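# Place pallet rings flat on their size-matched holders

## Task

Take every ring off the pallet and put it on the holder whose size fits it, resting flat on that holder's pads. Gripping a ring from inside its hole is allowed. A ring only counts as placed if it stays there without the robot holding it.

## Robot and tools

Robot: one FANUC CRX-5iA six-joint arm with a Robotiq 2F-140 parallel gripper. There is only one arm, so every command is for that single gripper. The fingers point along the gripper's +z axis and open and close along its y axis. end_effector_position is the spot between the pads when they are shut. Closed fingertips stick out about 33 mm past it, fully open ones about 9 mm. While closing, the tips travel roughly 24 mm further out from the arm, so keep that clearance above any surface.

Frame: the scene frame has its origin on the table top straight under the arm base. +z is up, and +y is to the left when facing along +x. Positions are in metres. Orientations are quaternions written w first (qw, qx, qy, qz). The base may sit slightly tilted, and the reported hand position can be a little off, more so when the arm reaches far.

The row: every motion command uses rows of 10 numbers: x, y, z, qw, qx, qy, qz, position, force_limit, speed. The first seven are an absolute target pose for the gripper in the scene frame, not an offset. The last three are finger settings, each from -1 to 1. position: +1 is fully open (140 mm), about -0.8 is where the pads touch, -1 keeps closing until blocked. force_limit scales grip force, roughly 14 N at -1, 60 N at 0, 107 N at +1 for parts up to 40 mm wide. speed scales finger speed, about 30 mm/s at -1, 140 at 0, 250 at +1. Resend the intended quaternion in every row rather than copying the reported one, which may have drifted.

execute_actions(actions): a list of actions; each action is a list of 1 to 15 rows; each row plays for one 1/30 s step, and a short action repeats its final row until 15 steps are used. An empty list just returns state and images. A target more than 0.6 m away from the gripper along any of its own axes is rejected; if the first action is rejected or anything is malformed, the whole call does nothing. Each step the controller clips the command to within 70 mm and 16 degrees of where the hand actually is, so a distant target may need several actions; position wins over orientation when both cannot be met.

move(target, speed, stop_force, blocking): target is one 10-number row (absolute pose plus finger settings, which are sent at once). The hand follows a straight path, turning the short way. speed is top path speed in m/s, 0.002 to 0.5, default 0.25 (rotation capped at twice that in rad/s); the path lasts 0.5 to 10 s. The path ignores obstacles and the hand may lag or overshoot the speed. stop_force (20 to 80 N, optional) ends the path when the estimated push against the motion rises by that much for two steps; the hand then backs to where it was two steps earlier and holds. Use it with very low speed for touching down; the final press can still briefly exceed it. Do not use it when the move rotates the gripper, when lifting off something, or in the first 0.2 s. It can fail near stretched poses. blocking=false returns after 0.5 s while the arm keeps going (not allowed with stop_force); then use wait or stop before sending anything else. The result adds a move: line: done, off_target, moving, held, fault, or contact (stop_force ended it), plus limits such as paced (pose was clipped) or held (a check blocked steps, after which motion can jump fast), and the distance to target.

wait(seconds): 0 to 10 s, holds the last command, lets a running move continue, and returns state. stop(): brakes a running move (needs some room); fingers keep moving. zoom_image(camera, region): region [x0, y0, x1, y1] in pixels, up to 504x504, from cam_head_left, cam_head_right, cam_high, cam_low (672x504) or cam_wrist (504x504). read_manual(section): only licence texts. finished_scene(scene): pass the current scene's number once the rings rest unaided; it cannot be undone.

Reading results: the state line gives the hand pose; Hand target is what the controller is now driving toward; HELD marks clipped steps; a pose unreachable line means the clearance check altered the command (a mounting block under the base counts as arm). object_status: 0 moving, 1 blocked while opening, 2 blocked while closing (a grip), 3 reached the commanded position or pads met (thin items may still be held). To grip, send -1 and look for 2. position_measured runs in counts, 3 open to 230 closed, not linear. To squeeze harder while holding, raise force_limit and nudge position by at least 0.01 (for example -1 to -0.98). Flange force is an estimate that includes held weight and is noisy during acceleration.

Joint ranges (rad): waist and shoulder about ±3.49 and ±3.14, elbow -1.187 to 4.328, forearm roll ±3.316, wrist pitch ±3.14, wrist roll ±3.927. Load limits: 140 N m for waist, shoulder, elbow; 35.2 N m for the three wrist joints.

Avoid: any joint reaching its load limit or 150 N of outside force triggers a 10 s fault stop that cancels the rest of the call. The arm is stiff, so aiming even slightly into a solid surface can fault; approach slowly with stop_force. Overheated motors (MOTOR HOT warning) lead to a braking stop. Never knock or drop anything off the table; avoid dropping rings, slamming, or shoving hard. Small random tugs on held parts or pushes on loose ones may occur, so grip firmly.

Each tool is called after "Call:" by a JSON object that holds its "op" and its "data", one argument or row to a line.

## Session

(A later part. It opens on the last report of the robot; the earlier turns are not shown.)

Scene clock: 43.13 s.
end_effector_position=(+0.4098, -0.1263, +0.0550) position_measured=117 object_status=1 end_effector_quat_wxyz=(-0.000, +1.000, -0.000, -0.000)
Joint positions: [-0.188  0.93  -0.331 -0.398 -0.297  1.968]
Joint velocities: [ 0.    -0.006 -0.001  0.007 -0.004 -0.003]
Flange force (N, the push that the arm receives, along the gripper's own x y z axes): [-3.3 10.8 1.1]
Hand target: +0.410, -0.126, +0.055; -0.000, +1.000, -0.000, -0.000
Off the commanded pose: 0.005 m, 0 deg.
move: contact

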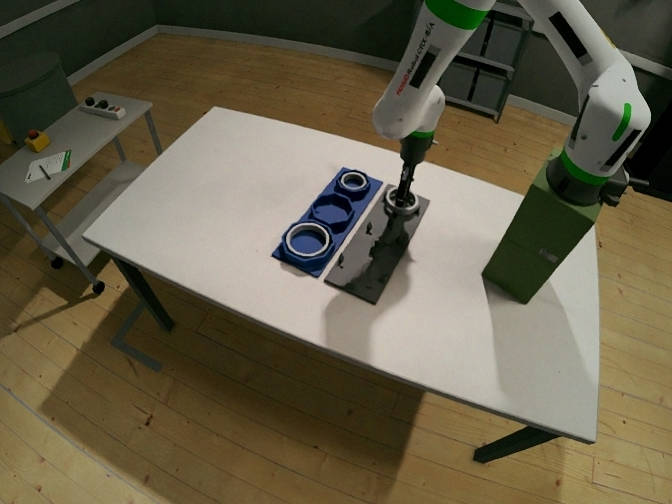

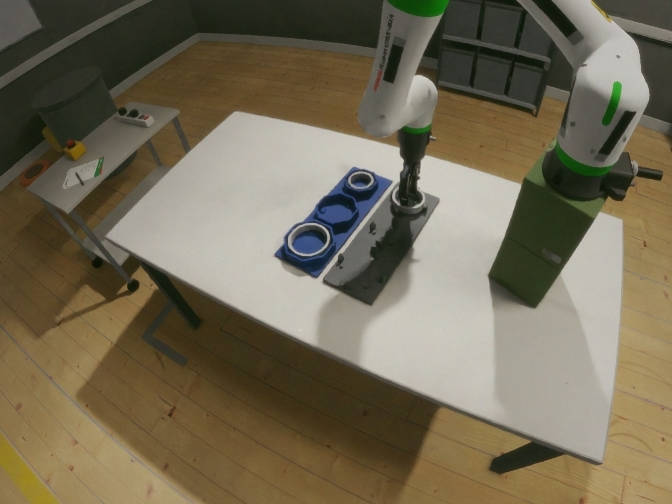

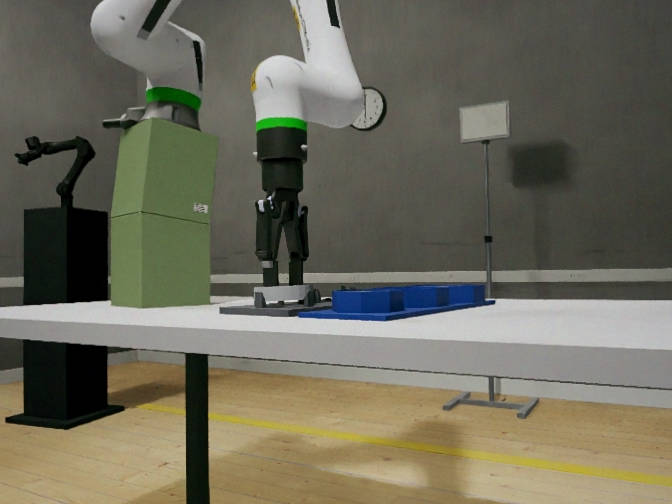

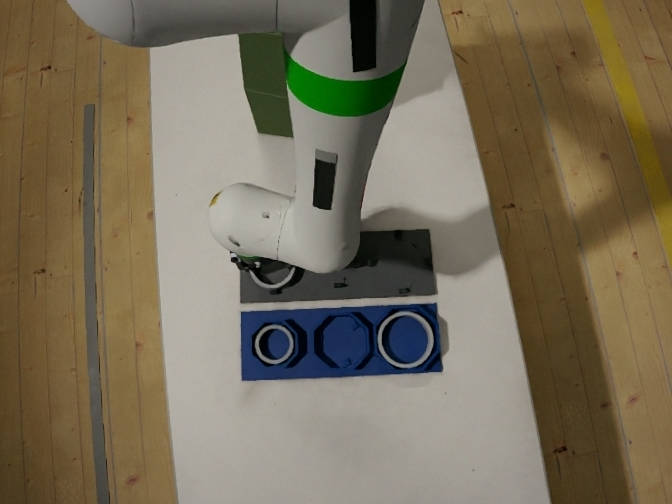

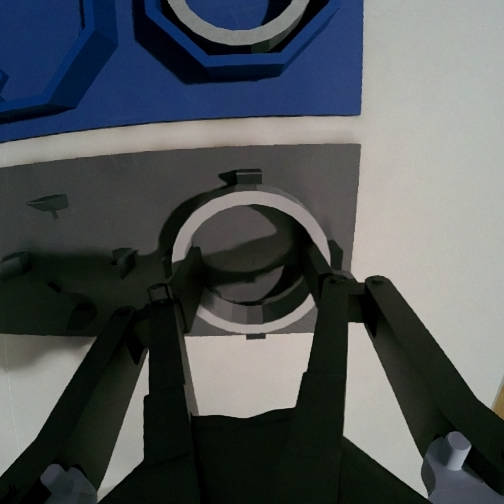

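Call:
{"op": "move", "data": {
  "target": [0.4095,-0.128,0.055,0,1,0,0,1,0,-0.5],
  "speed": 0.01
}}

Call:
{"op": "move", "data": {
  "target": [0.4095,-0.128,0.055,0,1,0,0,-1,0,-0.5]
}}

Call:
{"op": "move", "data": {
  "target": [0.4095,-0.128,0.10,0,1,0,0,-1,0,-0.5],
  "speed": 0.1
}}

Call:
{"op": "move", "data": {
  "target": [0.583,-0.148,0.085,0,1,0,0,-1,0,-0.5]
}}

Scene clock: 46.83 s.
end_effector_position=(+0.4095, -0.1280, +0.0550) position_measured=117 object_status=1 end_effector_quat_wxyz=(+0.000, +1.000, +0.000, +0.000)
Joint positions: [-0.192  0.93  -0.33  -0.398 -0.297  1.972]
Joint velocities: [-0.001 -0.    -0.    -0.002 -0.     0.001]
Flange force (N, the push that the arm receives, along the gripper's own x y z axes): [-1.2 -2.7 -0.2]
Hand target: +0.409, -0.128, +0.055; -0.000, +1.000, -0.000, +0.000
Off the commanded pose: 0.000 m, 0 deg.
move: done

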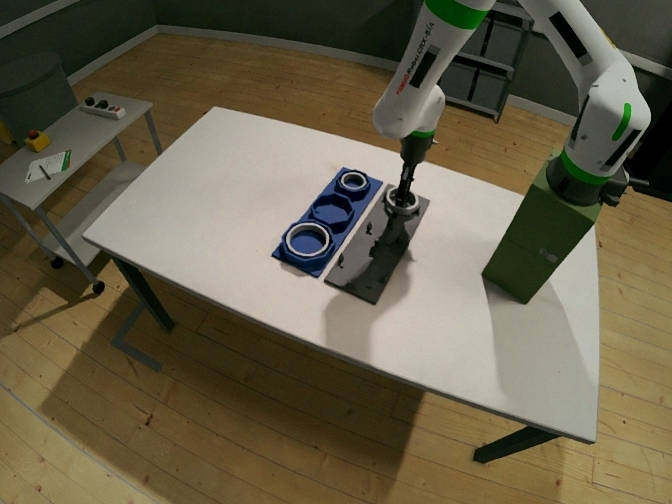

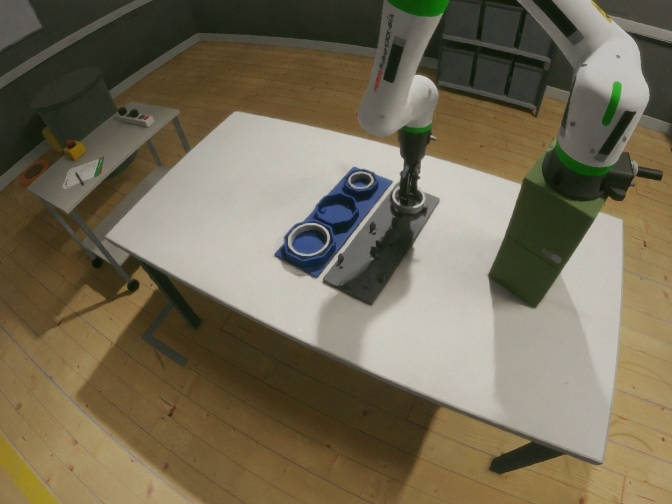

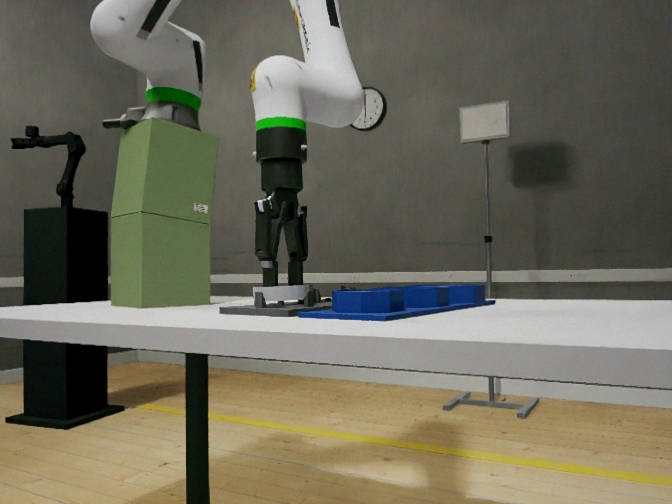

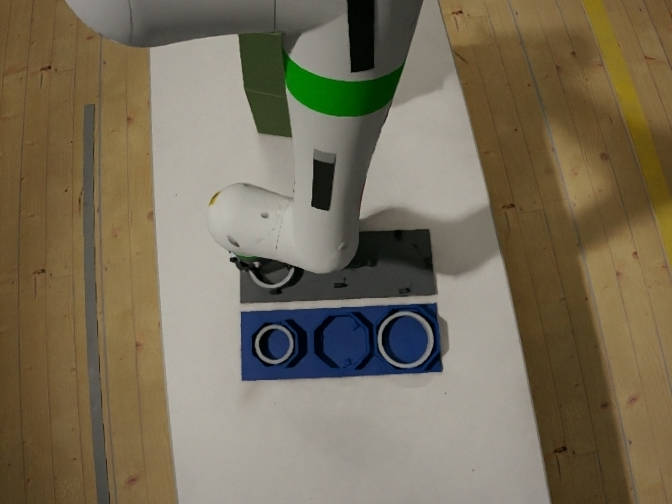

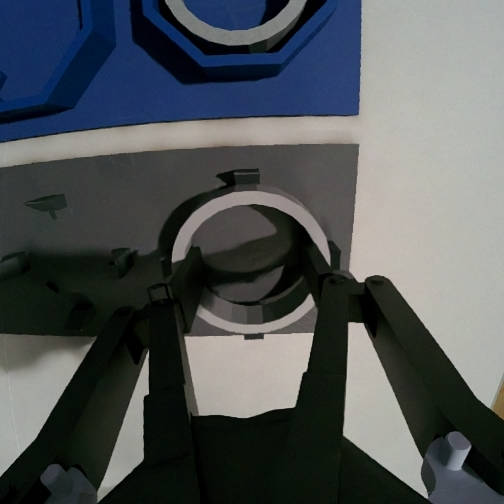

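Scene clock: 47.90 s.
end_effector_position=(+0.4095, -0.1280, +0.0550) position_measured=233 object_status=3 end_effector_quat_wxyz=(+0.000, +1.000, +0.000, -0.000)
Joint positions: [-0.192  0.93  -0.33  -0.398 -0.297  1.972]
Joint velocities: [-0.    -0.001 -0.    -0.    -0.     0.001]
Flange force (N, the push that the arm receives, along the gripper's own x y z axes): [1.5 -1.0 -1.9]
Hand target: +0.410, -0.128, +0.055; -0.000, +1.000, +0.000, +0.000
Off the commanded pose: 0.000 m, 0 deg.
move: done

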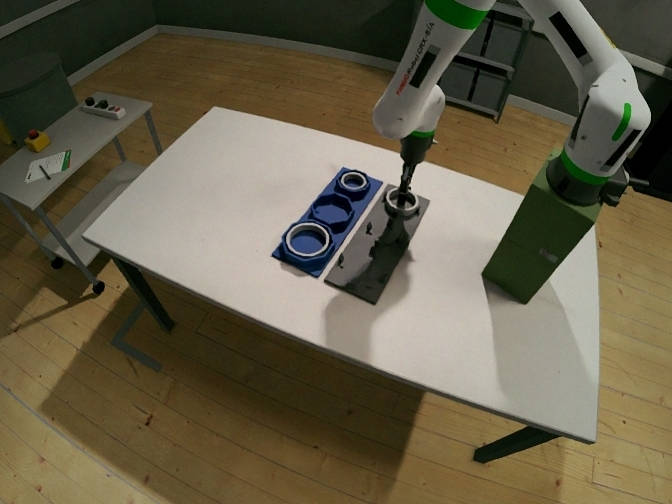

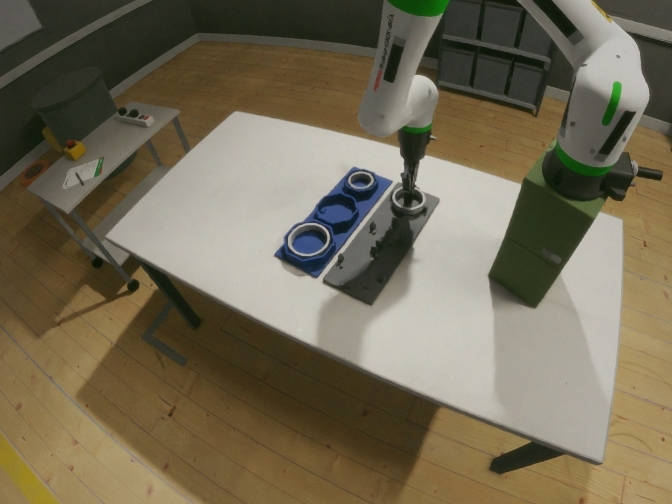

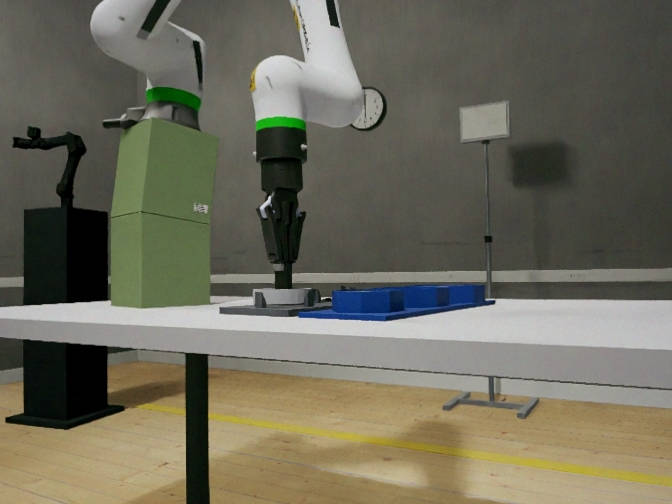

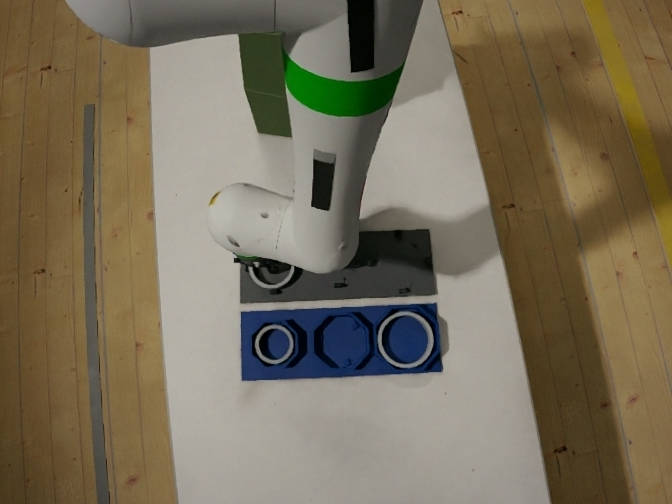

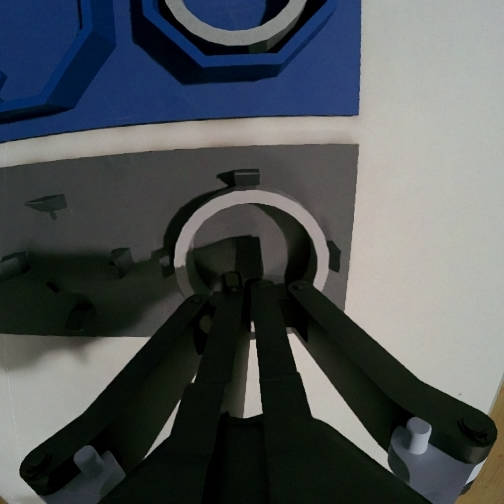

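Scene clock: 48.67 s.
end_effector_position=(+0.4095, -0.1281, +0.0999) position_measured=233 object_status=3 end_effector_quat_wxyz=(+0.000, +1.000, -0.000, -0.000)
Joint positions: [-0.198  0.813 -0.392 -0.338 -0.35   1.915]
Joint velocities: [-0.    -0.001 -0.    -0.001 -0.     0.   ]
Flange force (N, the push that the arm receives, along the gripper's own x y z axes): [1.7 -1.3 -0.6]
Hand target: +0.410, -0.128, +0.100; +0.000, +1.000, +0.000, -0.000
Off the commanded pose: 0.000 m, 0 deg.
move: done

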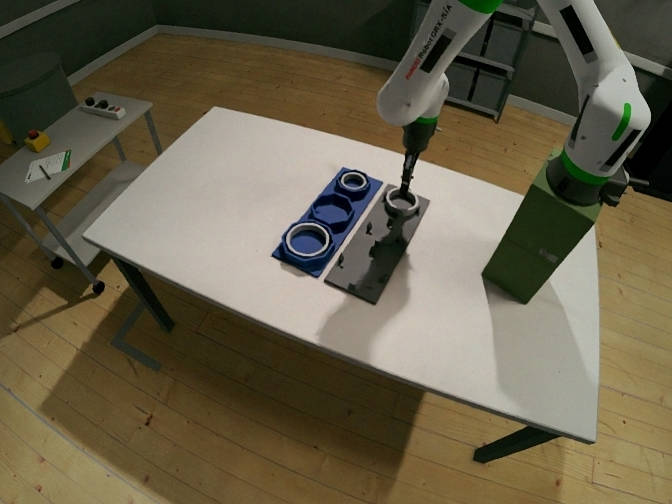

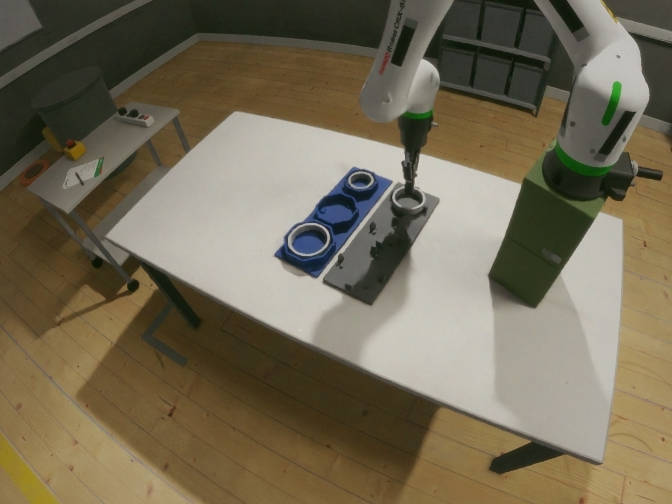

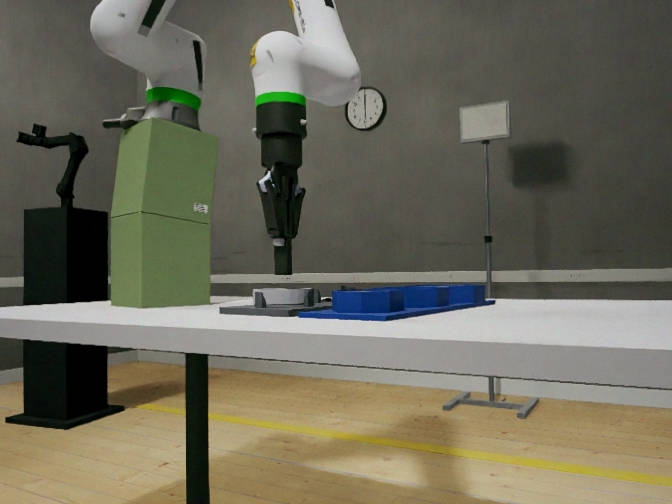

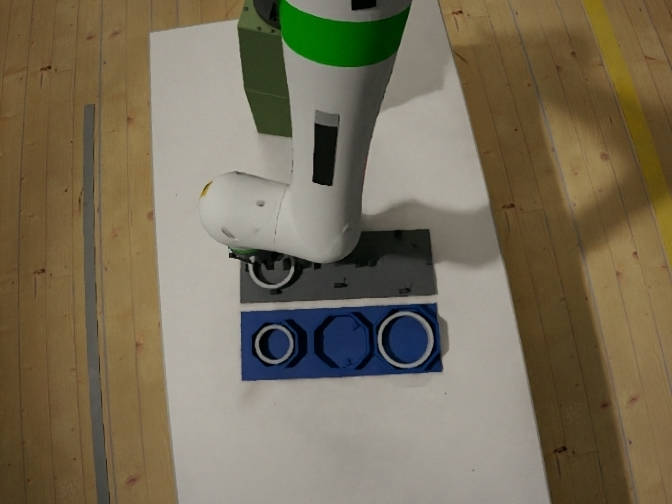

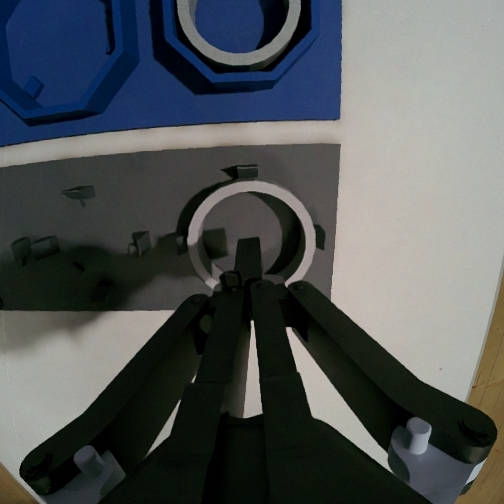

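Scene clock: 49.83 s.
end_effector_position=(+0.5831, -0.1485, +0.0845) position_measured=233 object_status=3 end_effector_quat_wxyz=(+0.000, +1.000, -0.000, -0.000)
Joint positions: [-0.214  1.025  0.097 -0.197 -0.62   1.773]
Joint velocities: [-0.001  0.     0.001 -0.001 -0.001 -0.   ]
Flange force (N, the push that the arm receives, along the gripper's own x y z axes): [2.9 -0.4 -1.3]
Hand target: +0.583, -0.148, +0.084; +0.000, +1.000, +0.000, -0.000
Off the commanded pose: 0.001 m, 0 deg.
move: done

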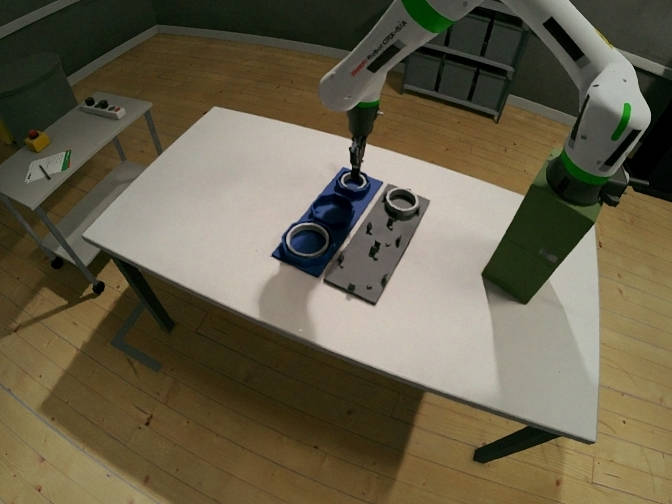

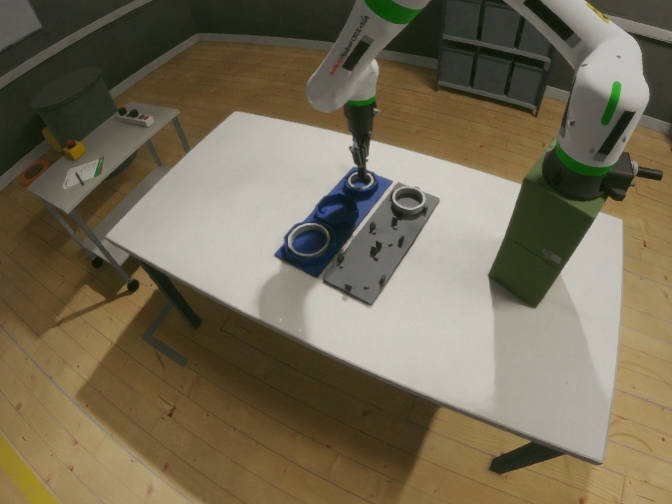

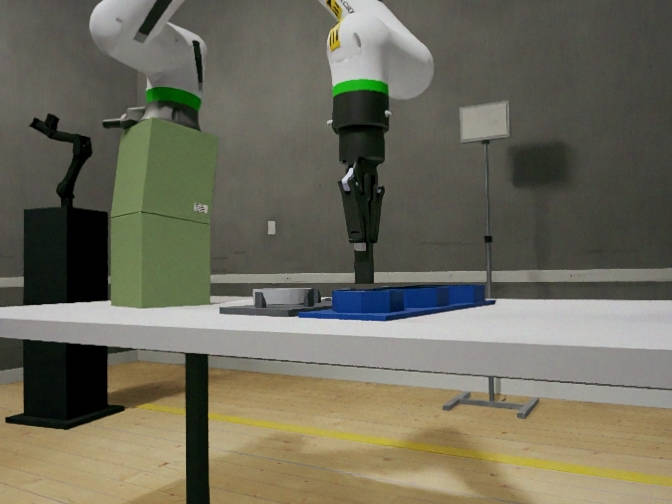

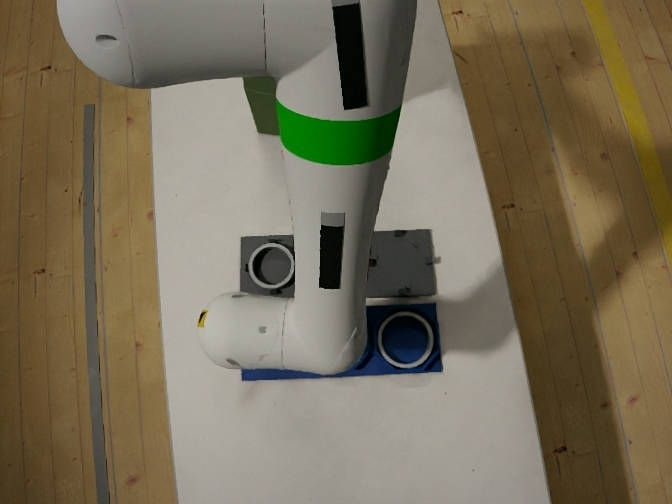

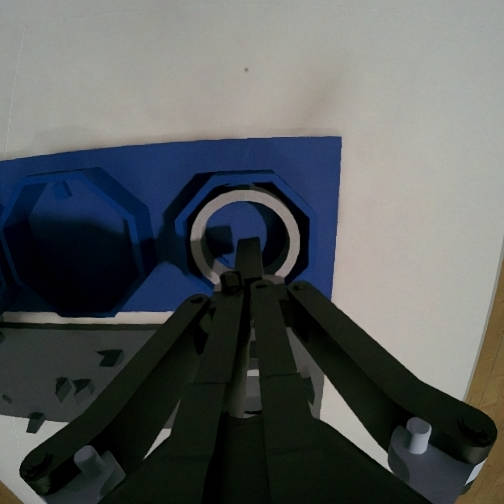

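Call:
{"op": "move", "data": {
  "target": [0.585,-0.143,0.046,0,1,0,0,-1,0,-0.5],
  "speed": 0.06
}}

Call:
{"op": "move", "data": {
  "target": [0.585,-0.143,0.046,0,1,0,0,1,0,-0.5]
}}

Call:
{"op": "move", "data": {
  "target": [0.585,-0.143,0.09,0,1,0,0,1,0,-0.5],
  "speed": 0.1
}}

Call:
{"op": "move", "data": {
  "target": [0.4255,0.019,0.08,0,1,0,0,1,0,-0.5],
  "speed": 0.2
}}

Scene clock: 58.30 s.
end_effector_position=(+0.5850, -0.1431, +0.0461) position_measured=233 object_status=3 end_effector_quat_wxyz=(+0.000, +1.000, -0.000, +0.000)
Joint positions: [-0.198  1.103  0.138 -0.209 -0.582  1.771]
Joint velocities: [-0.001  0.001  0.001 -0.001  0.    -0.   ]
Flange force (N, the push that the arm receives, along the gripper's own x y z axes): [2.0 -0.3 -1.0]
Hand target: +0.585, -0.143, +0.046; +0.000, +1.000, -0.000, -0.000
Off the commanded pose: 0.000 m, 0 deg.
move: done

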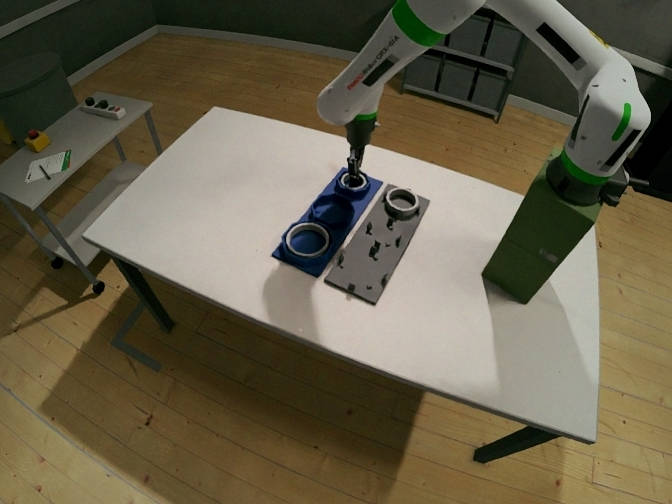

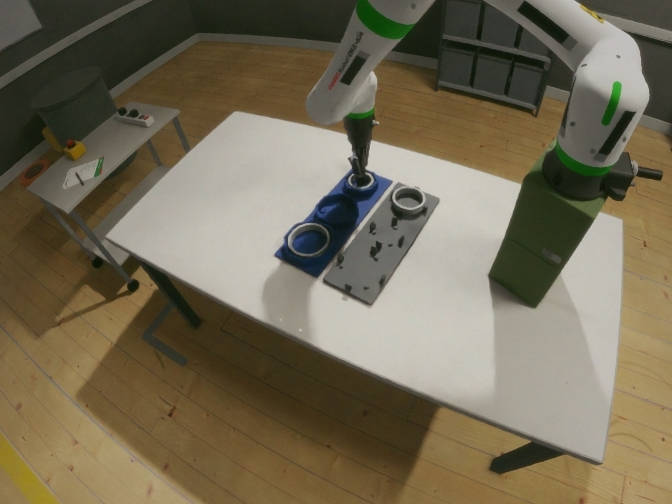

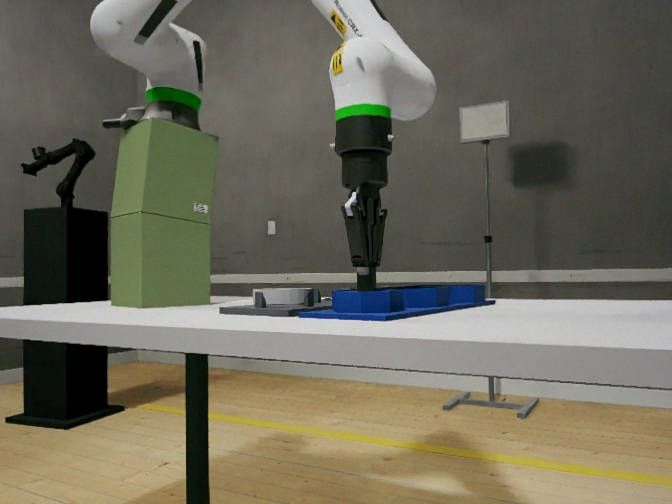

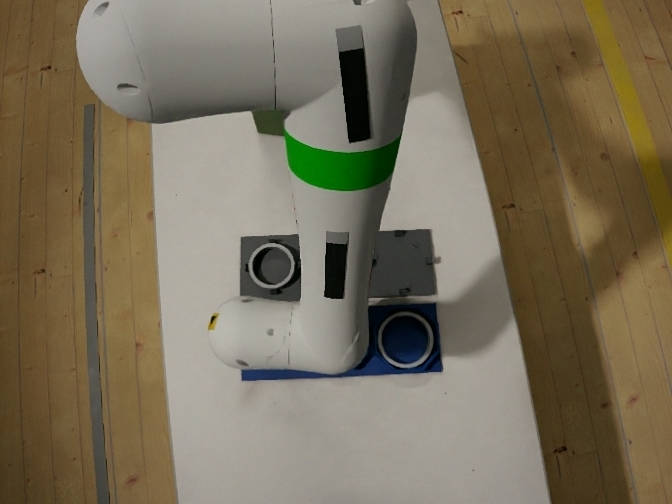

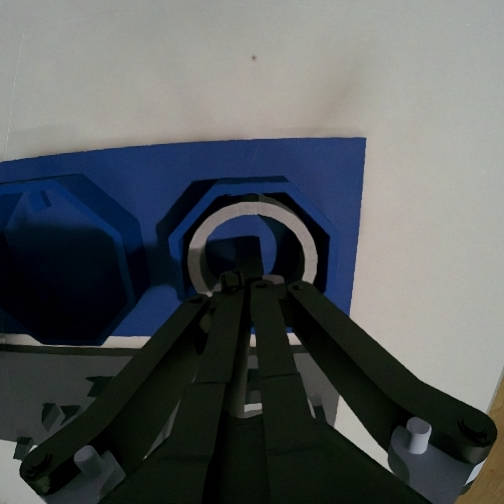

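Scene clock: 59.13 s.
end_effector_position=(+0.5850, -0.1430, +0.0460) position_measured=150 object_status=1 end_effector_quat_wxyz=(-0.000, +1.000, -0.000, -0.000)
Joint positions: [-0.197  1.103  0.138 -0.209 -0.582  1.771]
Joint velocities: [ 0.001 -0.     0.    -0.001 -0.001  0.   ]
Flange force (N, the push that the arm receives, along the gripper's own x y z axes): [1.5 -1.2 2.2]
Hand target: +0.585, -0.143, +0.046; +0.000, +1.000, +0.000, +0.000
Off the commanded pose: 0.000 m, 0 deg.
move: done

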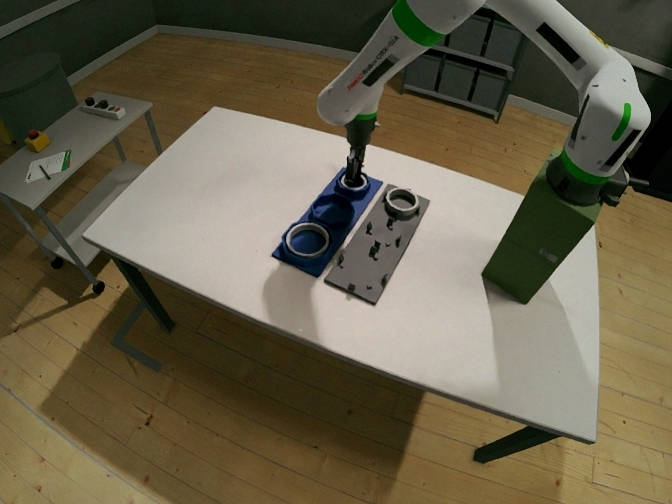

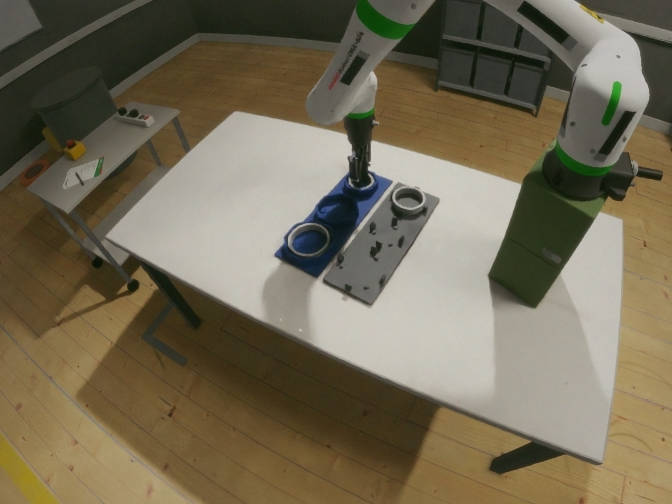

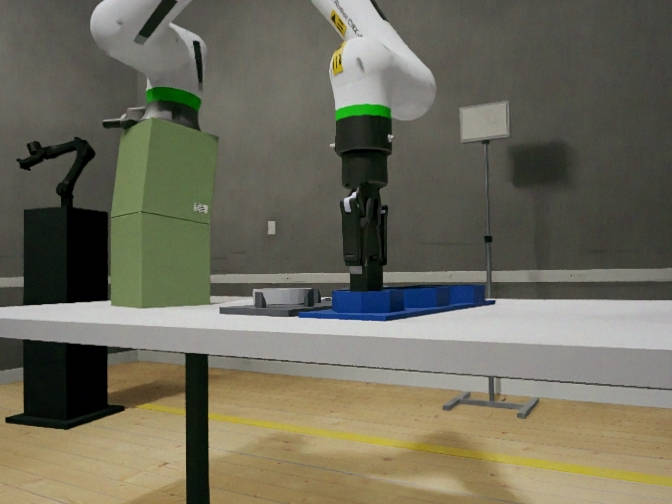

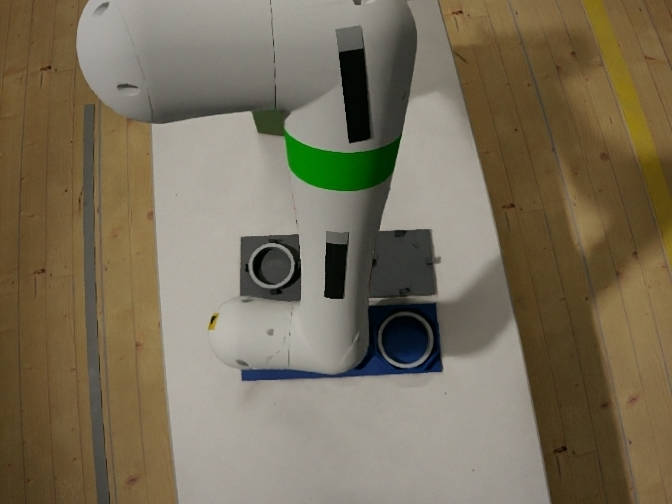

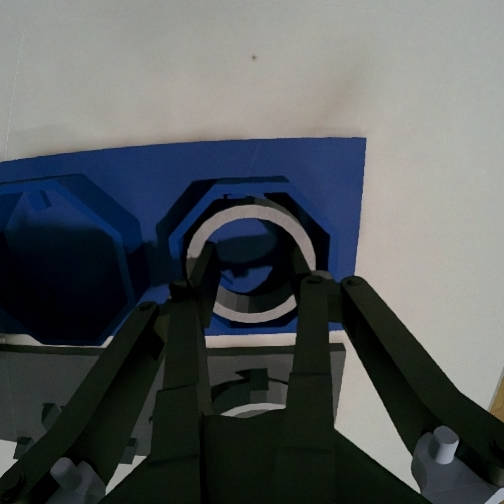

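Scene clock: 59.90 s.
end_effector_position=(+0.5851, -0.1430, +0.0899) position_measured=150 object_status=1 end_effector_quat_wxyz=(-0.000, +1.000, +0.000, -0.000)
Joint positions: [-0.205  1.013  0.093 -0.196 -0.627  1.763]
Joint velocities: [ 0.    -0.001 -0.     0.     0.     0.001]
Flange force (N, the push that the arm receives, along the gripper's own x y z axes): [-0.2 -1.1 1.0]
Hand target: +0.585, -0.143, +0.090; -0.000, +1.000, +0.000, -0.000
Off the commanded pose: 0.000 m, 0 deg.
move: done

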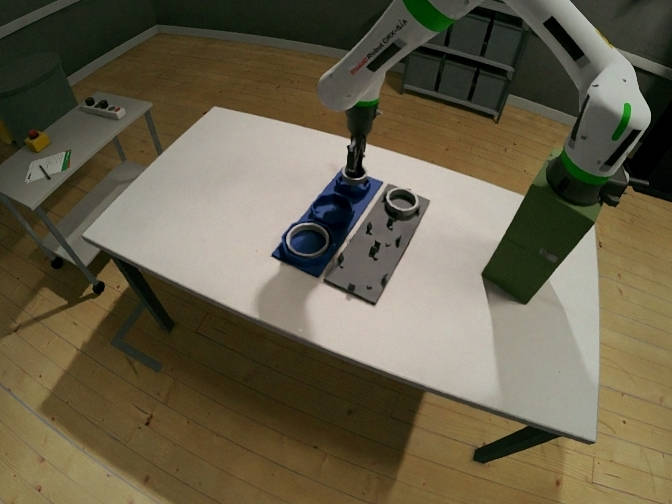

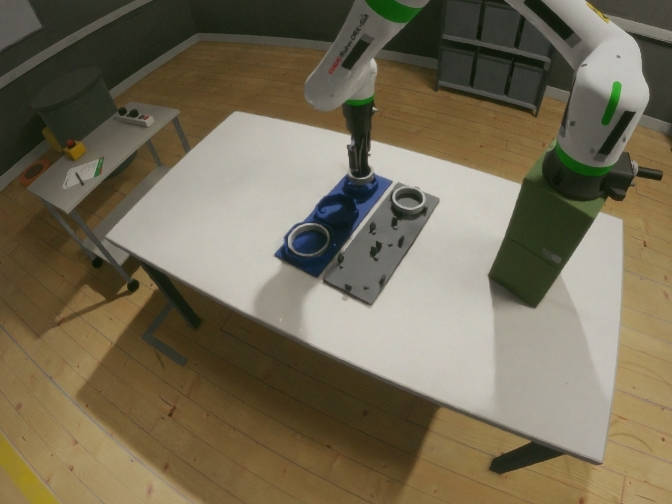

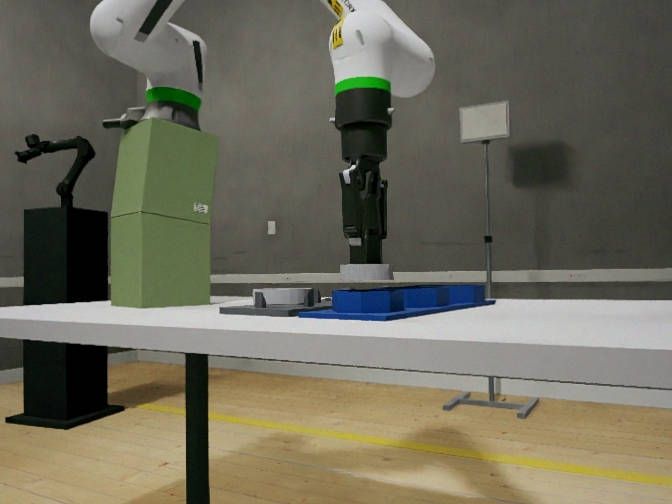

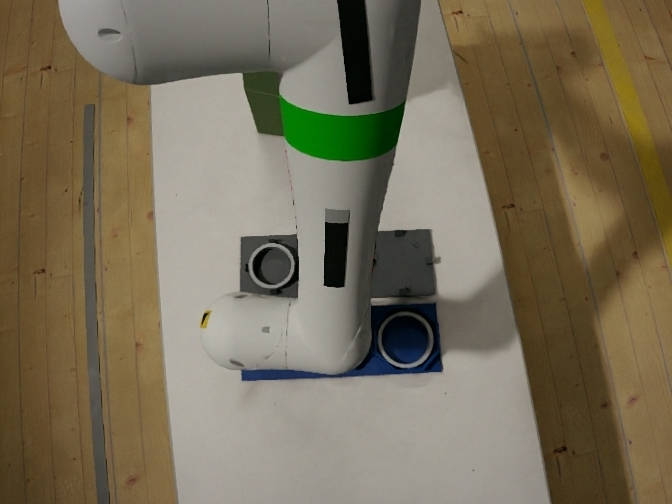

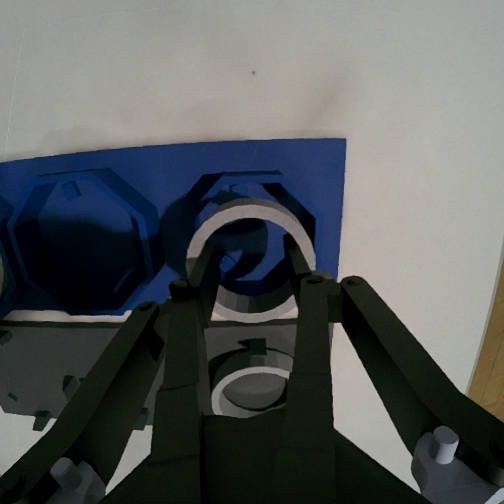

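Scene clock: 61.43 s.
end_effector_position=(+0.4257, +0.0181, +0.0806) position_measured=150 object_status=1 end_effector_quat_wxyz=(+0.001, +1.000, -0.000, +0.000)
Joint positions: [ 0.157  0.815 -0.406 -0.328 -0.293  1.554]
Joint velocities: [ 0.002 -0.001 -0.     0.001  0.001 -0.003]
Flange force (N, the push that the arm receives, along the gripper's own x y z axes): [0.9 -1.9 2.3]
Hand target: +0.426, +0.018, +0.081; +0.001, +1.000, +0.000, +0.000
Off the commanded pose: 0.001 m, 0 deg.
move: done

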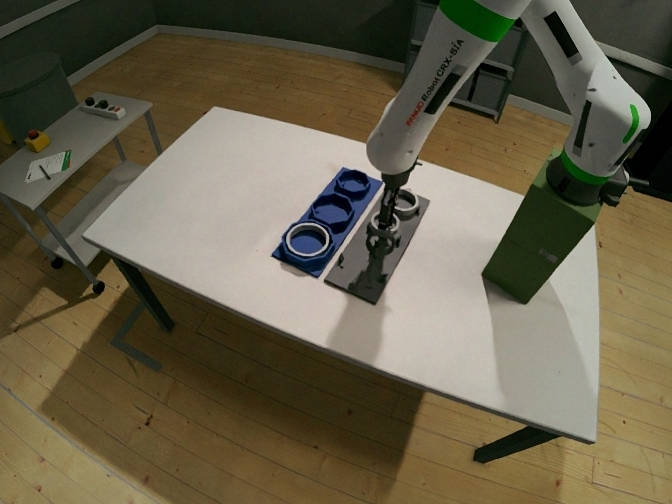

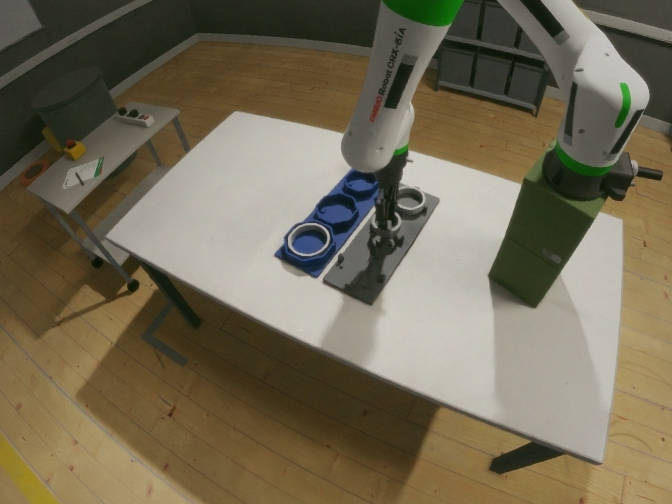

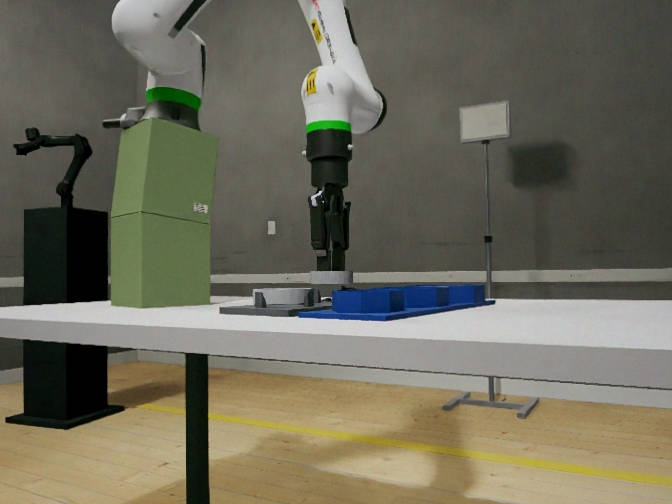

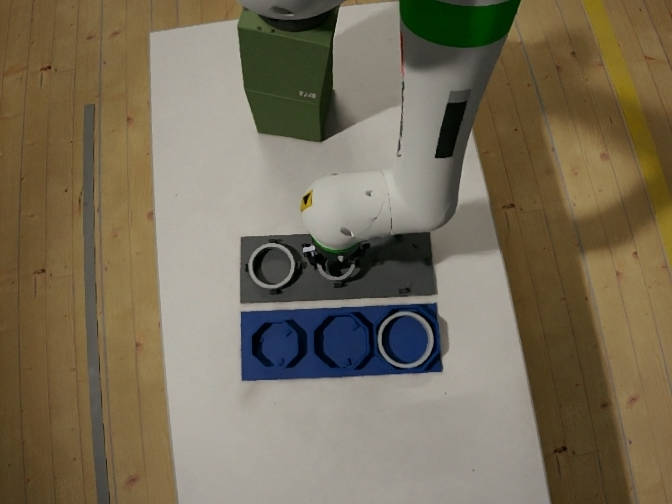

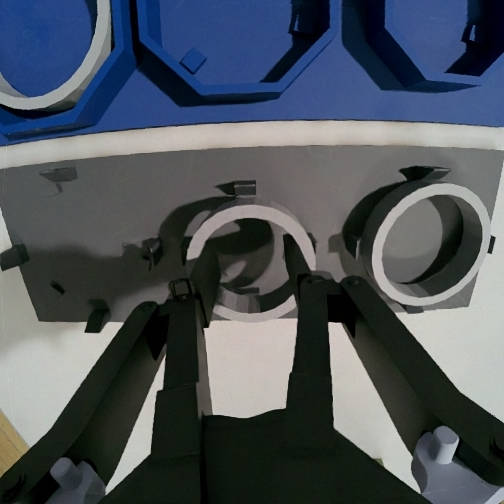

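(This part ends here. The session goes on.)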